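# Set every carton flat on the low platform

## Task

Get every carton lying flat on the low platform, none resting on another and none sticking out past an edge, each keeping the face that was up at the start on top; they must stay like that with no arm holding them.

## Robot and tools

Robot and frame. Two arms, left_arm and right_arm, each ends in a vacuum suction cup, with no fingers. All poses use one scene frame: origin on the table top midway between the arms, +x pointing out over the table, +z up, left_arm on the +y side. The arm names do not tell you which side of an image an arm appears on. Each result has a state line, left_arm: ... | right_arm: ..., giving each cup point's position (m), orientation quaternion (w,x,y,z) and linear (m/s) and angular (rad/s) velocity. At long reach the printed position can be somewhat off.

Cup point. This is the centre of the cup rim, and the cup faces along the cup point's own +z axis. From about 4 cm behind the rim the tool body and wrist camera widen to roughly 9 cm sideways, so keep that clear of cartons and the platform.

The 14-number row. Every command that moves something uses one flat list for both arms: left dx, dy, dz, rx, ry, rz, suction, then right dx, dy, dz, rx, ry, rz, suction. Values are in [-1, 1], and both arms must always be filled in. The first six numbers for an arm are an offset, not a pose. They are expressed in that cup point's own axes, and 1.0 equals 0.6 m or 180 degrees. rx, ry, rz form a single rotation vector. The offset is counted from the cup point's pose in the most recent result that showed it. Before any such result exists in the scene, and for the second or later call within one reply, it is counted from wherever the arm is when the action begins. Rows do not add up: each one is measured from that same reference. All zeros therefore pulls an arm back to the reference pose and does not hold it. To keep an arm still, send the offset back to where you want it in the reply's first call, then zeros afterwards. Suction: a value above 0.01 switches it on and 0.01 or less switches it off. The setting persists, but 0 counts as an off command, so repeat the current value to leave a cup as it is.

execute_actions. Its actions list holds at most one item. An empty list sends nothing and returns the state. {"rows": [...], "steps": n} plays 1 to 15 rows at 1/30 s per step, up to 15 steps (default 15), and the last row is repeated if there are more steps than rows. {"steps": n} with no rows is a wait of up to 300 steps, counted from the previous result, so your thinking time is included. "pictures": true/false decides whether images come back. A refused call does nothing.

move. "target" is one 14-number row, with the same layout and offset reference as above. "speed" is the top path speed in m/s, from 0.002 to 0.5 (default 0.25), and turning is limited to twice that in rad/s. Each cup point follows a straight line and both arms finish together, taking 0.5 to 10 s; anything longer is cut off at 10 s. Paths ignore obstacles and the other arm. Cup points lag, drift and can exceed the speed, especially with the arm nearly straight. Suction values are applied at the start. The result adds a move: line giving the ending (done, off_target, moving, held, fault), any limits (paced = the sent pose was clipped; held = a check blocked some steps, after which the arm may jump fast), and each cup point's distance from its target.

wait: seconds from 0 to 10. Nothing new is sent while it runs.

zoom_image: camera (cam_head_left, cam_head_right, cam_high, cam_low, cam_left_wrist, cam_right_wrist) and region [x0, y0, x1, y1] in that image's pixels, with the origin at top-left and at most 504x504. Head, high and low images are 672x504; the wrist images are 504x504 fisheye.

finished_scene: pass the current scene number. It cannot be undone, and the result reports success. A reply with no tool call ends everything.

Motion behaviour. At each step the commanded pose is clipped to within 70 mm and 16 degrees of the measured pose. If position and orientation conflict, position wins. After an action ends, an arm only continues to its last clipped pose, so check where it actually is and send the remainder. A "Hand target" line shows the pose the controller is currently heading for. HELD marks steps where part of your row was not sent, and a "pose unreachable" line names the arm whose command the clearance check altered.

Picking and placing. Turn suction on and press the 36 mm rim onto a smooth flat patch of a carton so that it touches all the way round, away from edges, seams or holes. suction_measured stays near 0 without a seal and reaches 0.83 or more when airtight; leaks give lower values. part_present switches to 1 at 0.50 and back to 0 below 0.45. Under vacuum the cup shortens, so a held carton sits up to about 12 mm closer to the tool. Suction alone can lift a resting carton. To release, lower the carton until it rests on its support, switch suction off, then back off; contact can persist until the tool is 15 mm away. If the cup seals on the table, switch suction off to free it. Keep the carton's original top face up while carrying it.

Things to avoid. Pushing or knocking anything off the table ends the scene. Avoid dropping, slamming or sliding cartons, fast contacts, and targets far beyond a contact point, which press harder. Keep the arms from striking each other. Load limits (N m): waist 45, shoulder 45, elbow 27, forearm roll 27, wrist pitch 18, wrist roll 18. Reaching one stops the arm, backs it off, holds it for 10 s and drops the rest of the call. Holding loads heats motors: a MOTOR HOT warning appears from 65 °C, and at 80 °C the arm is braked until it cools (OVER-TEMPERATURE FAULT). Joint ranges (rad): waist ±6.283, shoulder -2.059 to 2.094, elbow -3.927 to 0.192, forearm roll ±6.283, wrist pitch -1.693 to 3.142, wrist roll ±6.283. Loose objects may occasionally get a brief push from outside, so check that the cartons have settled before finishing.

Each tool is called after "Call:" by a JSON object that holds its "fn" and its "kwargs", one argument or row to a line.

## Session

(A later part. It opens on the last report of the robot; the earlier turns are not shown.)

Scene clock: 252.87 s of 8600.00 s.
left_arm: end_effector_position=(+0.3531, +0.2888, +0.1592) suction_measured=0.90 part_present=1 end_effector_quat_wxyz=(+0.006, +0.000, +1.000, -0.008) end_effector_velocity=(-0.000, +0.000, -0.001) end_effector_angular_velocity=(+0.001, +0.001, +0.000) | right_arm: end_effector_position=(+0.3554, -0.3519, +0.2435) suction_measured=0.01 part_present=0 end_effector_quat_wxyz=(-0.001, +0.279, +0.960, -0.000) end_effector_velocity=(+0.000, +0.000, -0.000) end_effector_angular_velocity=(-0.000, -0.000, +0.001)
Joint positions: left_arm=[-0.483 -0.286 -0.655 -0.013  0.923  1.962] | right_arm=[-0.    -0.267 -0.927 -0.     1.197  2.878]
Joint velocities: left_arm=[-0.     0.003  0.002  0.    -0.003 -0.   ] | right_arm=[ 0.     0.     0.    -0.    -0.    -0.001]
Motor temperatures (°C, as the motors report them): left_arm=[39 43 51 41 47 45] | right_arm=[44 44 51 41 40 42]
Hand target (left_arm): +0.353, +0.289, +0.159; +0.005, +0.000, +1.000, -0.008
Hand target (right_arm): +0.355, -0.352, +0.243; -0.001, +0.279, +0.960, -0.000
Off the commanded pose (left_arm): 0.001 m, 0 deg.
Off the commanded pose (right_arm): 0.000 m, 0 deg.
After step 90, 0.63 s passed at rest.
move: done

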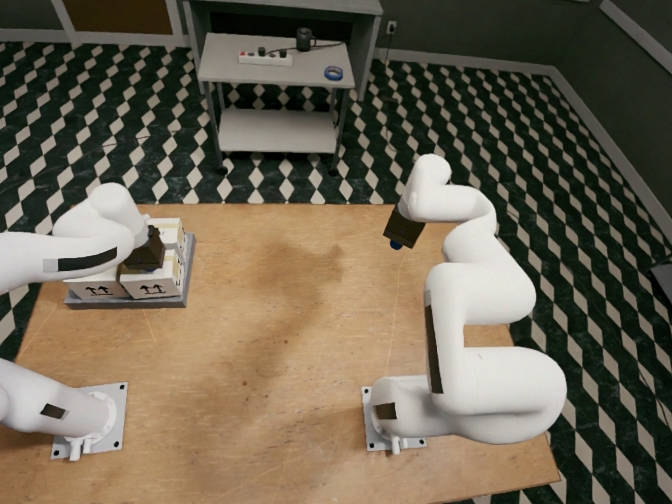

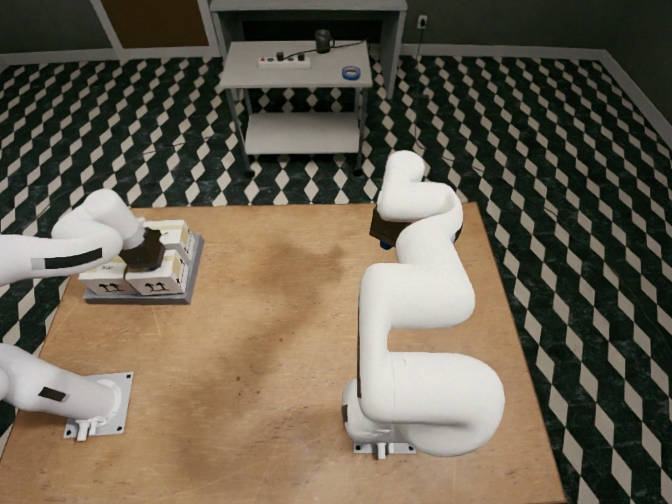

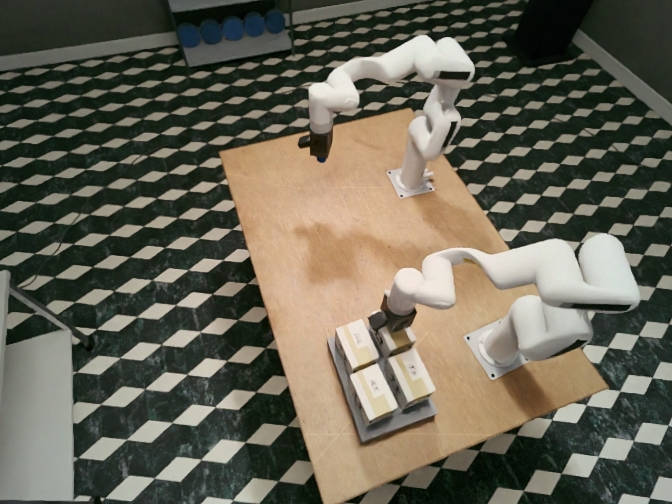

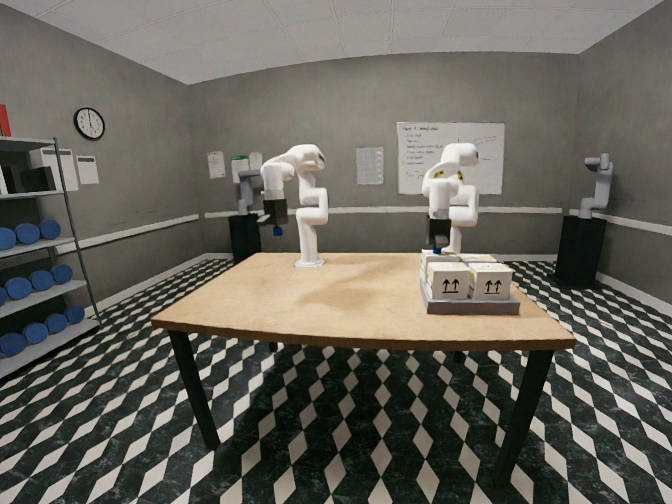

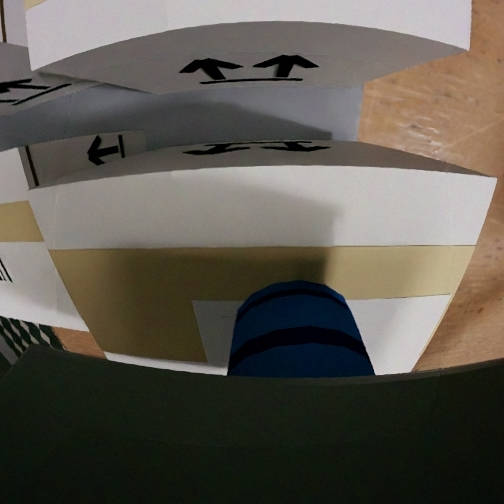

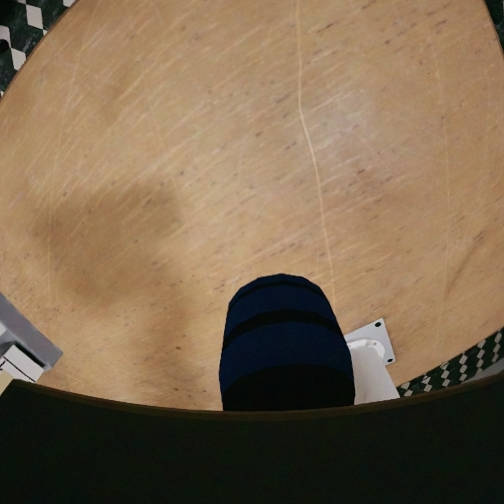

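Call:
{"fn": "move", "kwargs": {
  "target": [-0.012,0.007,0.03,0,0,0,1,0,0,0,0,0,0,0],
  "speed": 0.03
}}

Call:
{"fn": "execute_actions", "kwargs": {
  "actions": [
    {"rows":[[0,0,0,0,0,0,0,0,0,0,0,0,0,0]],"steps":12}
  ],
  "pictures": false
}}

Call:
{"fn": "move", "kwargs": {
  "target": [0,0,-0.2,0,0,0,0,0,0,0,0,0,0,0]
}}

Call:
{"fn": "move", "kwargs": {
  "target": [0.15,-0.3,0,0,0,0,0,0,0,0,0,0,0,0]
}}

Scene clock: 260.07 s of 8600.00 s.
left_arm: end_effector_position=(+0.3614, +0.2921, +0.1431) suction_measured=0.90 part_present=1 end_effector_quat_wxyz=(+0.008, +0.001, +1.000, -0.009) end_effector_velocity=(-0.000, +0.001, -0.001) end_effector_angular_velocity=(+0.000, +0.001, -0.000) | right_arm: end_effector_position=(+0.3554, -0.3519, +0.2435) suction_measured=0.01 part_present=0 end_effector_quat_wxyz=(-0.001, +0.279, +0.960, -0.000) end_effector_velocity=(+0.000, +0.000, +0.000) end_effector_angular_velocity=(-0.000, -0.000, -0.000)
Joint positions: left_arm=[-0.466 -0.239 -0.647 -0.014  0.865  1.98 ] | right_arm=[-0.    -0.267 -0.927 -0.     1.197  2.878]
Joint velocities: left_arm=[ 0.001  0.002  0.002  0.    -0.003  0.001] | right_arm=[ 0.    -0.    -0.    -0.    -0.     0.001]
Motor temperatures (°C, as the motors report them): left_arm=[39 43 51 41 47 45] | right_arm=[44 44 52 41 40 42]
Hand target (left_arm): +0.360, +0.293, +0.141; +0.006, +0.001, +1.000, -0.008
Hand target (right_arm): +0.355, -0.352, +0.243; -0.001, +0.279, +0.960, -0.000
Off the commanded pose (left_arm): 0.002 m, 0 deg.
Off the commanded pose (right_arm): 0.000 m, 0 deg.
After step 90, 3.30 s passed at rest.
move: done

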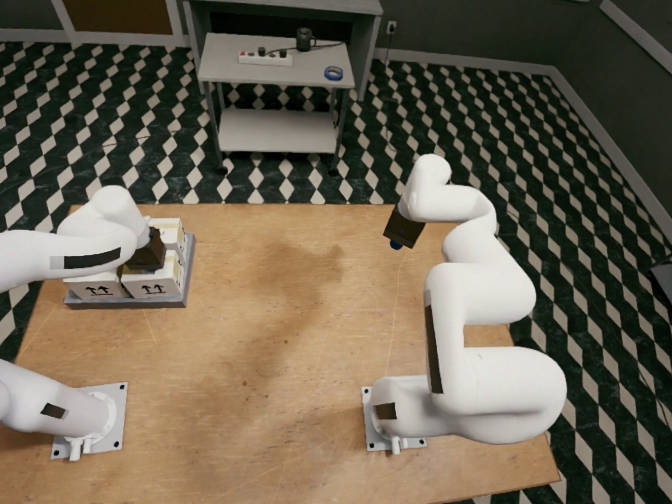

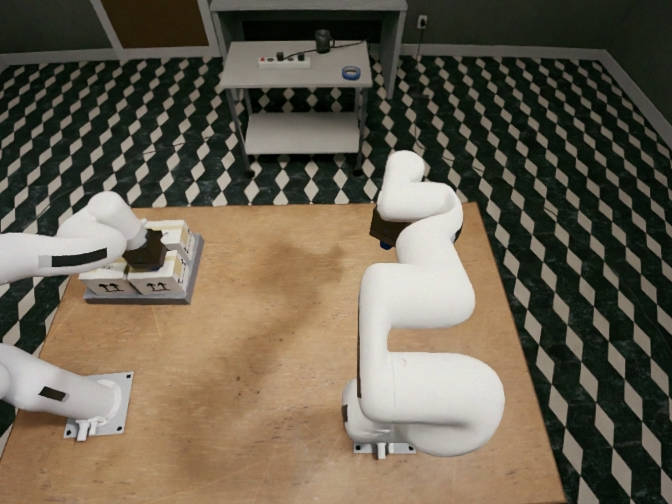

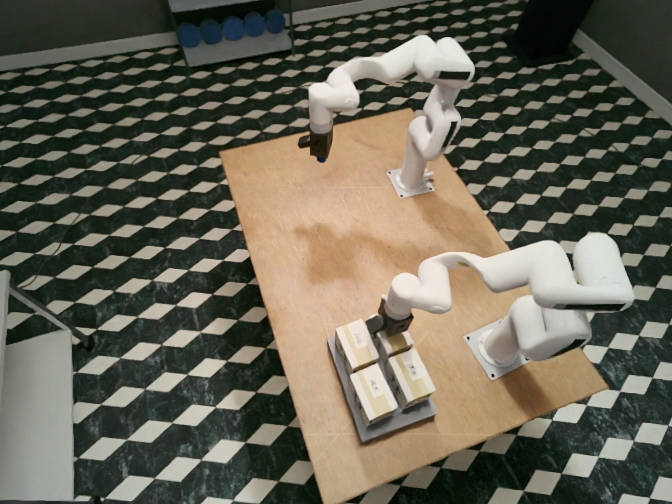

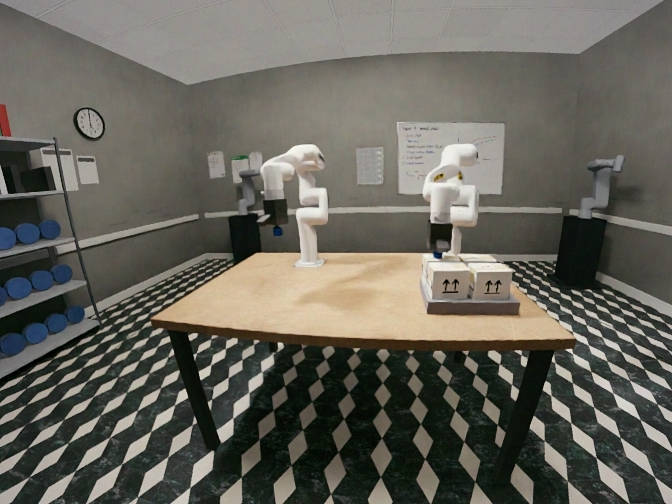

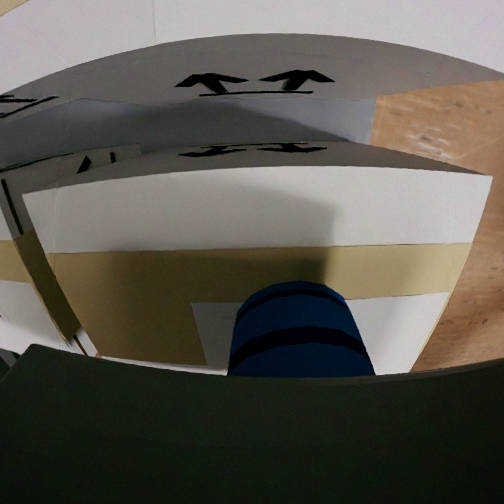

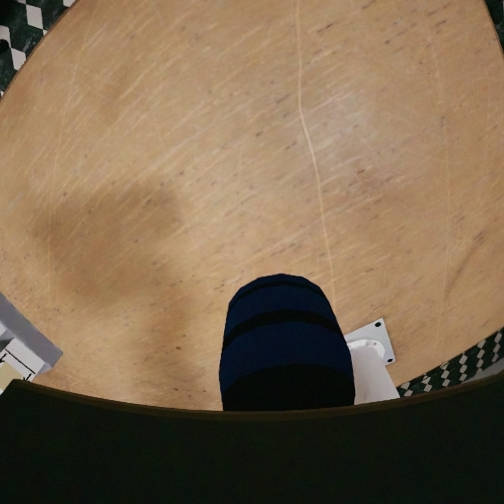

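Scene clock: 260.47 s of 8600.00 s.
left_arm: end_effector_position=(+0.3621, +0.2918, +0.1438) suction_measured=0.00 part_present=0 end_effector_quat_wxyz=(+0.009, +0.001, +1.000, -0.009) end_effector_velocity=(-0.002, +0.000, -0.002) end_effector_angular_velocity=(+0.002, +0.006, -0.001) | right_arm: end_effector_position=(+0.3554, -0.3519, +0.2435) suction_measured=0.01 part_present=0 end_effector_quat_wxyz=(-0.001, +0.279, +0.960, -0.000) end_effector_velocity=(+0.000, -0.000, +0.000) end_effector_angular_velocity=(-0.000, -0.000, -0.000)
Joint positions: left_arm=[-0.466 -0.239 -0.648 -0.014  0.864  1.98 ] | right_arm=[-0.    -0.267 -0.927 -0.     1.197  2.878]
Joint velocities: left_arm=[-0.001  0.001  0.003 -0.     0.002 -0.   ] | right_arm=[ 0.  0. -0. -0.  0.  0.]
Motor temperatures (°C, as the motors report them): left_arm=[39 43 51 41 47 45] | right_arm=[44 44 52 41 40 42]
Hand target (left_arm): +0.361, +0.292, +0.143; +0.008, +0.001, +1.000, -0.009
Hand target (right_arm): +0.355, -0.352, +0.243; -0.001, +0.279, +0.960, -0.000
Off the commanded pose (left_arm): 0.001 m, 0 deg.
Off the commanded pose (right_arm): 0.000 m, 0 deg.
Steps of this call (steps 1 to 12: all 12 steps of this action). Readings (end_effector_position | what the end effector reports):
1: left_arm (+0.3614, +0.2921, +0.1431) | right_arm (+0.3554, -0.3519, +0.2435) | left_arm suction_measured=0.85 part_present=1 | right_arm suction_measured=0.01 part_present=0
2: left_arm (+0.3616, +0.2920, +0.1434) | right_arm (+0.3554, -0.3519, +0.2435) | left_arm suction_measured=0.44 part_present=0 | right_arm suction_measured=0.01 part_present=0
4: left_arm (+0.3623, +0.2917, +0.1441) | right_arm (+0.3554, -0.3519, +0.2435) | left_arm suction_measured=0.01 part_present=0 | right_arm suction_measured=0.01 part_present=0
8: left_arm (+0.3625, +0.2917, +0.1442) | right_arm (+0.3554, -0.3519, +0.2435) | left_arm suction_measured=0.00 part_present=0 | right_arm suction_measured=0.01 part_present=0
12: the state above

Scene clock: 261.63 s of 8600.00 s.
left_arm: end_effector_position=(+0.3599, +0.2947, +0.2625) suction_measured=0.00 part_present=0 end_effector_quat_wxyz=(+0.008, +0.000, +1.000, -0.008) end_effector_velocity=(+0.002, -0.001, +0.006) end_effector_angular_velocity=(-0.005, -0.012, +0.000) | right_arm: end_effector_position=(+0.3554, -0.3519, +0.2435) suction_measured=0.01 part_present=0 end_effector_quat_wxyz=(-0.001, +0.279, +0.960, -0.000) end_effector_velocity=(-0.000, +0.000, -0.000) end_effector_angular_velocity=(-0.000, +0.001, +0.001)
Joint positions: left_arm=[-0.461 -0.37  -0.886 -0.011  1.235  1.979] | right_arm=[-0.    -0.267 -0.927 -0.     1.197  2.878]
Joint velocities: left_arm=[ 0.001 -0.005 -0.011 -0.     0.003  0.   ] | right_arm=[ 0.     0.    -0.    -0.     0.    -0.001]
Motor temperatures (°C, as the motors report them): left_arm=[39 43 51 41 47 45] | right_arm=[44 44 52 41 40 42]
Hand target (left_arm): +0.360, +0.295, +0.264; +0.009, +0.000, +1.000, -0.009
Hand target (right_arm): +0.355, -0.352, +0.243; -0.001, +0.279, +0.960, -0.000
Off the commanded pose (left_arm): 0.001 m, 0 deg.
Off the commanded pose (right_arm): 0.000 m, 0 deg.
move: done

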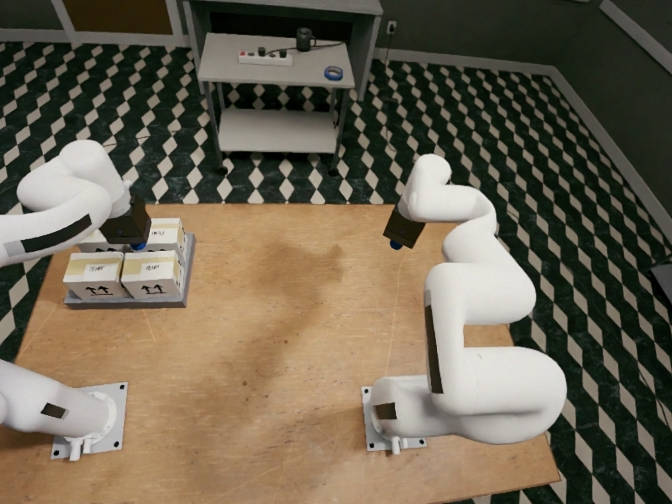

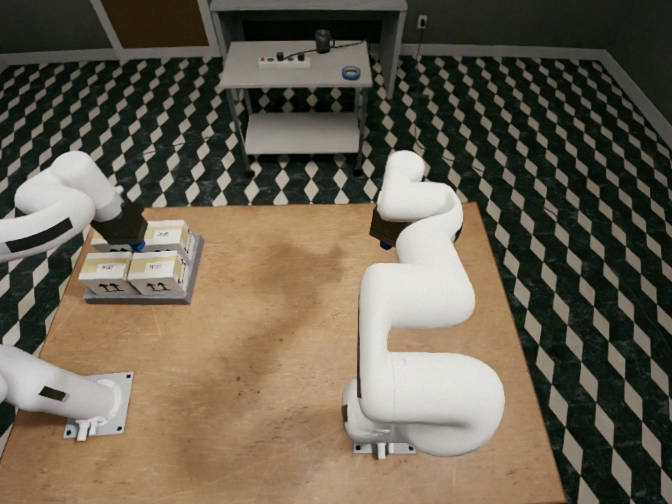

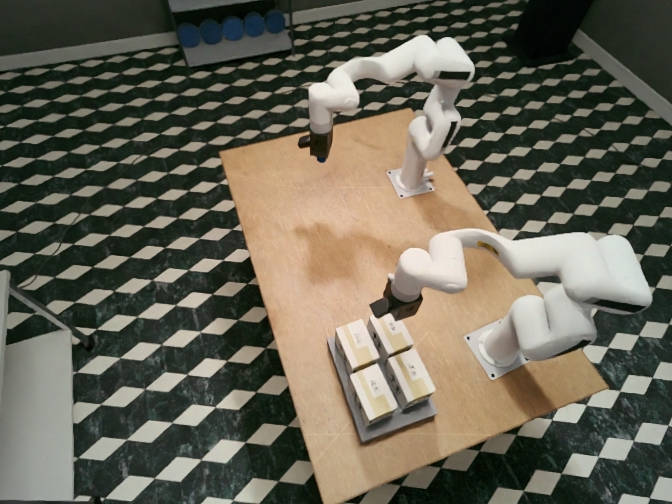

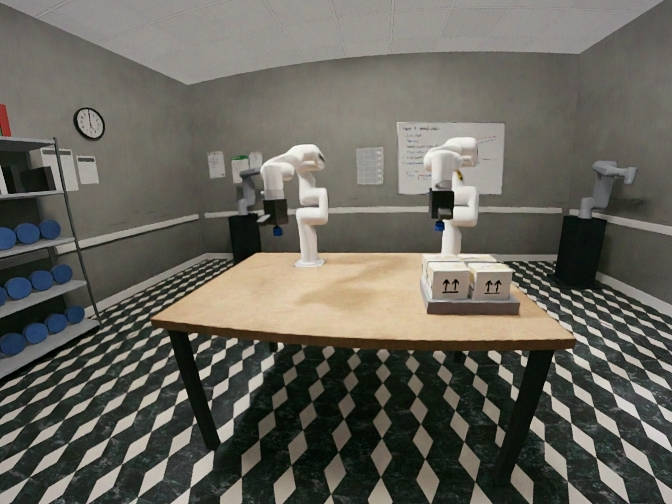

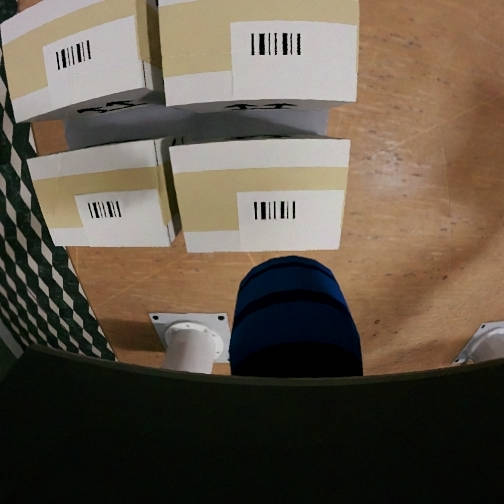

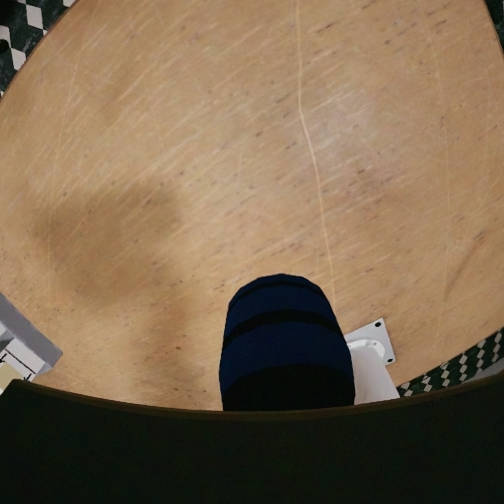

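Scene clock: 262.90 s of 8600.00 s.
left_arm: end_effector_position=(+0.2696, +0.1143, +0.2652) suction_measured=0.00 part_present=0 end_effector_quat_wxyz=(+0.007, -0.000, +1.000, -0.011) end_effector_velocity=(-0.001, -0.001, -0.000) end_effector_angular_velocity=(+0.002, +0.001, -0.001) | right_arm: end_effector_position=(+0.3554, -0.3519, +0.2435) suction_measured=0.01 part_present=0 end_effector_quat_wxyz=(-0.001, +0.279, +0.960, -0.000) end_effector_velocity=(+0.000, -0.000, +0.000) end_effector_angular_velocity=(-0.000, -0.001, +0.001)
Joint positions: left_arm=[-0.972 -0.246 -1.003 -0.003  1.223  1.464] | right_arm=[-0.    -0.267 -0.927 -0.     1.197  2.878]
Joint velocities: left_arm=[-0.004  0.003 -0.002  0.     0.002 -0.004] | right_arm=[ 0.    -0.    -0.001 -0.    -0.    -0.001]
Motor temperatures (°C, as the motors report them): left_arm=[39 42 51 41 47 45] | right_arm=[44 44 52 41 40 42]
Hand target (left_arm): +0.269, +0.114, +0.265; +0.007, +0.000, +1.000, -0.011
Hand target (right_arm): +0.355, -0.352, +0.243; -0.001, +0.279, +0.960, -0.000
Off the commanded pose (left_arm): 0.001 m, 0 deg.
Off the commanded pose (right_arm): 0.000 m, 0 deg.
move: done

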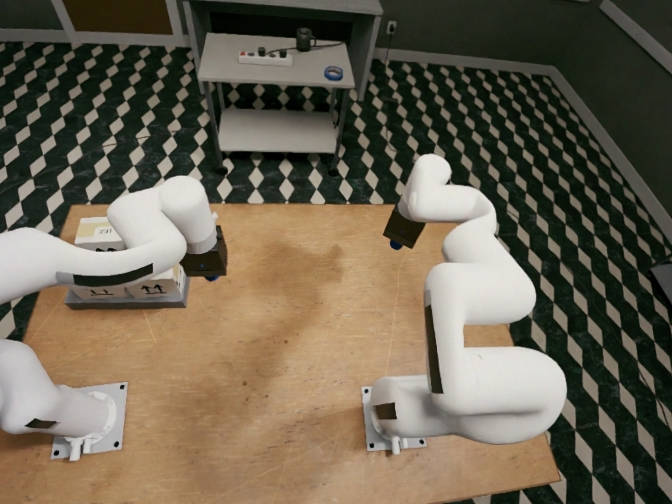

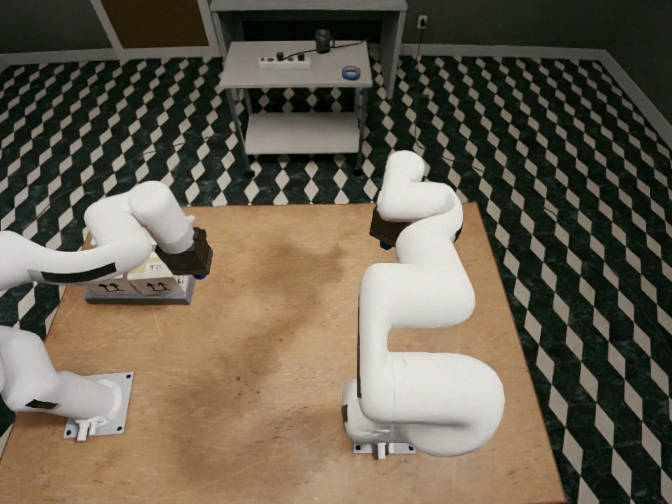

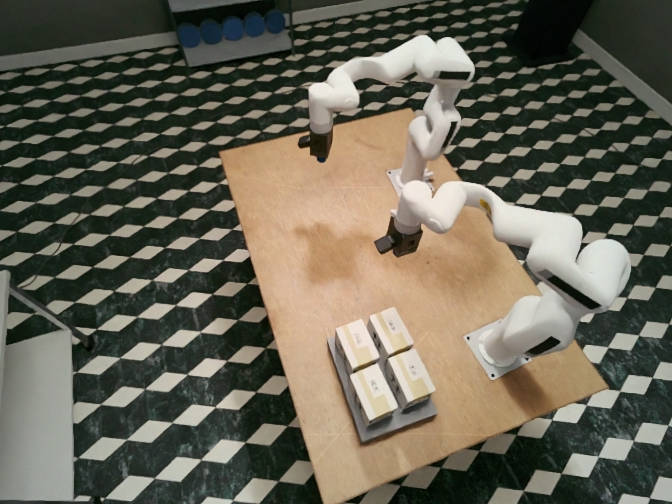

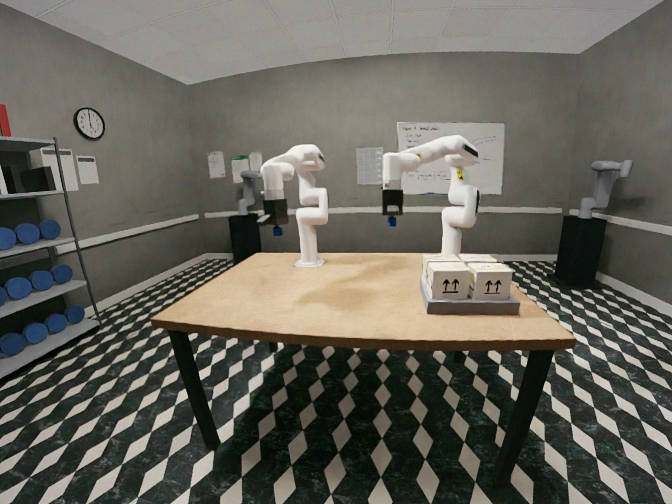

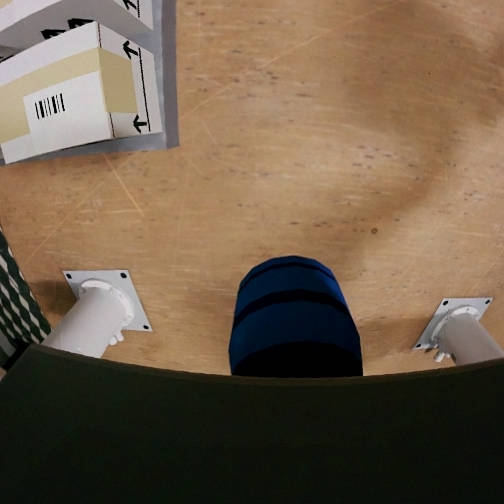

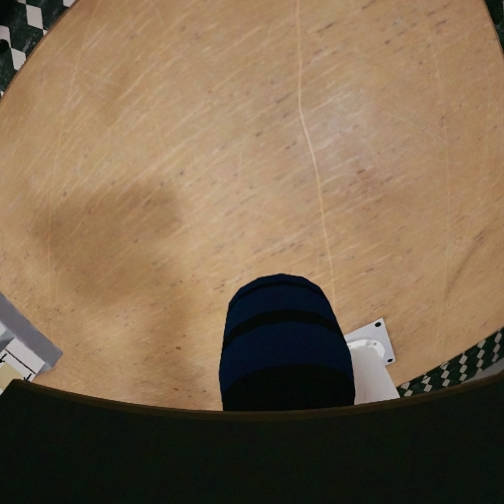

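All four cartons are on the platform and within its edges.

Call:
{"fn": "finished_scene", "kwargs": {
  "scene": 1
}}

The scene is finished: the task was done.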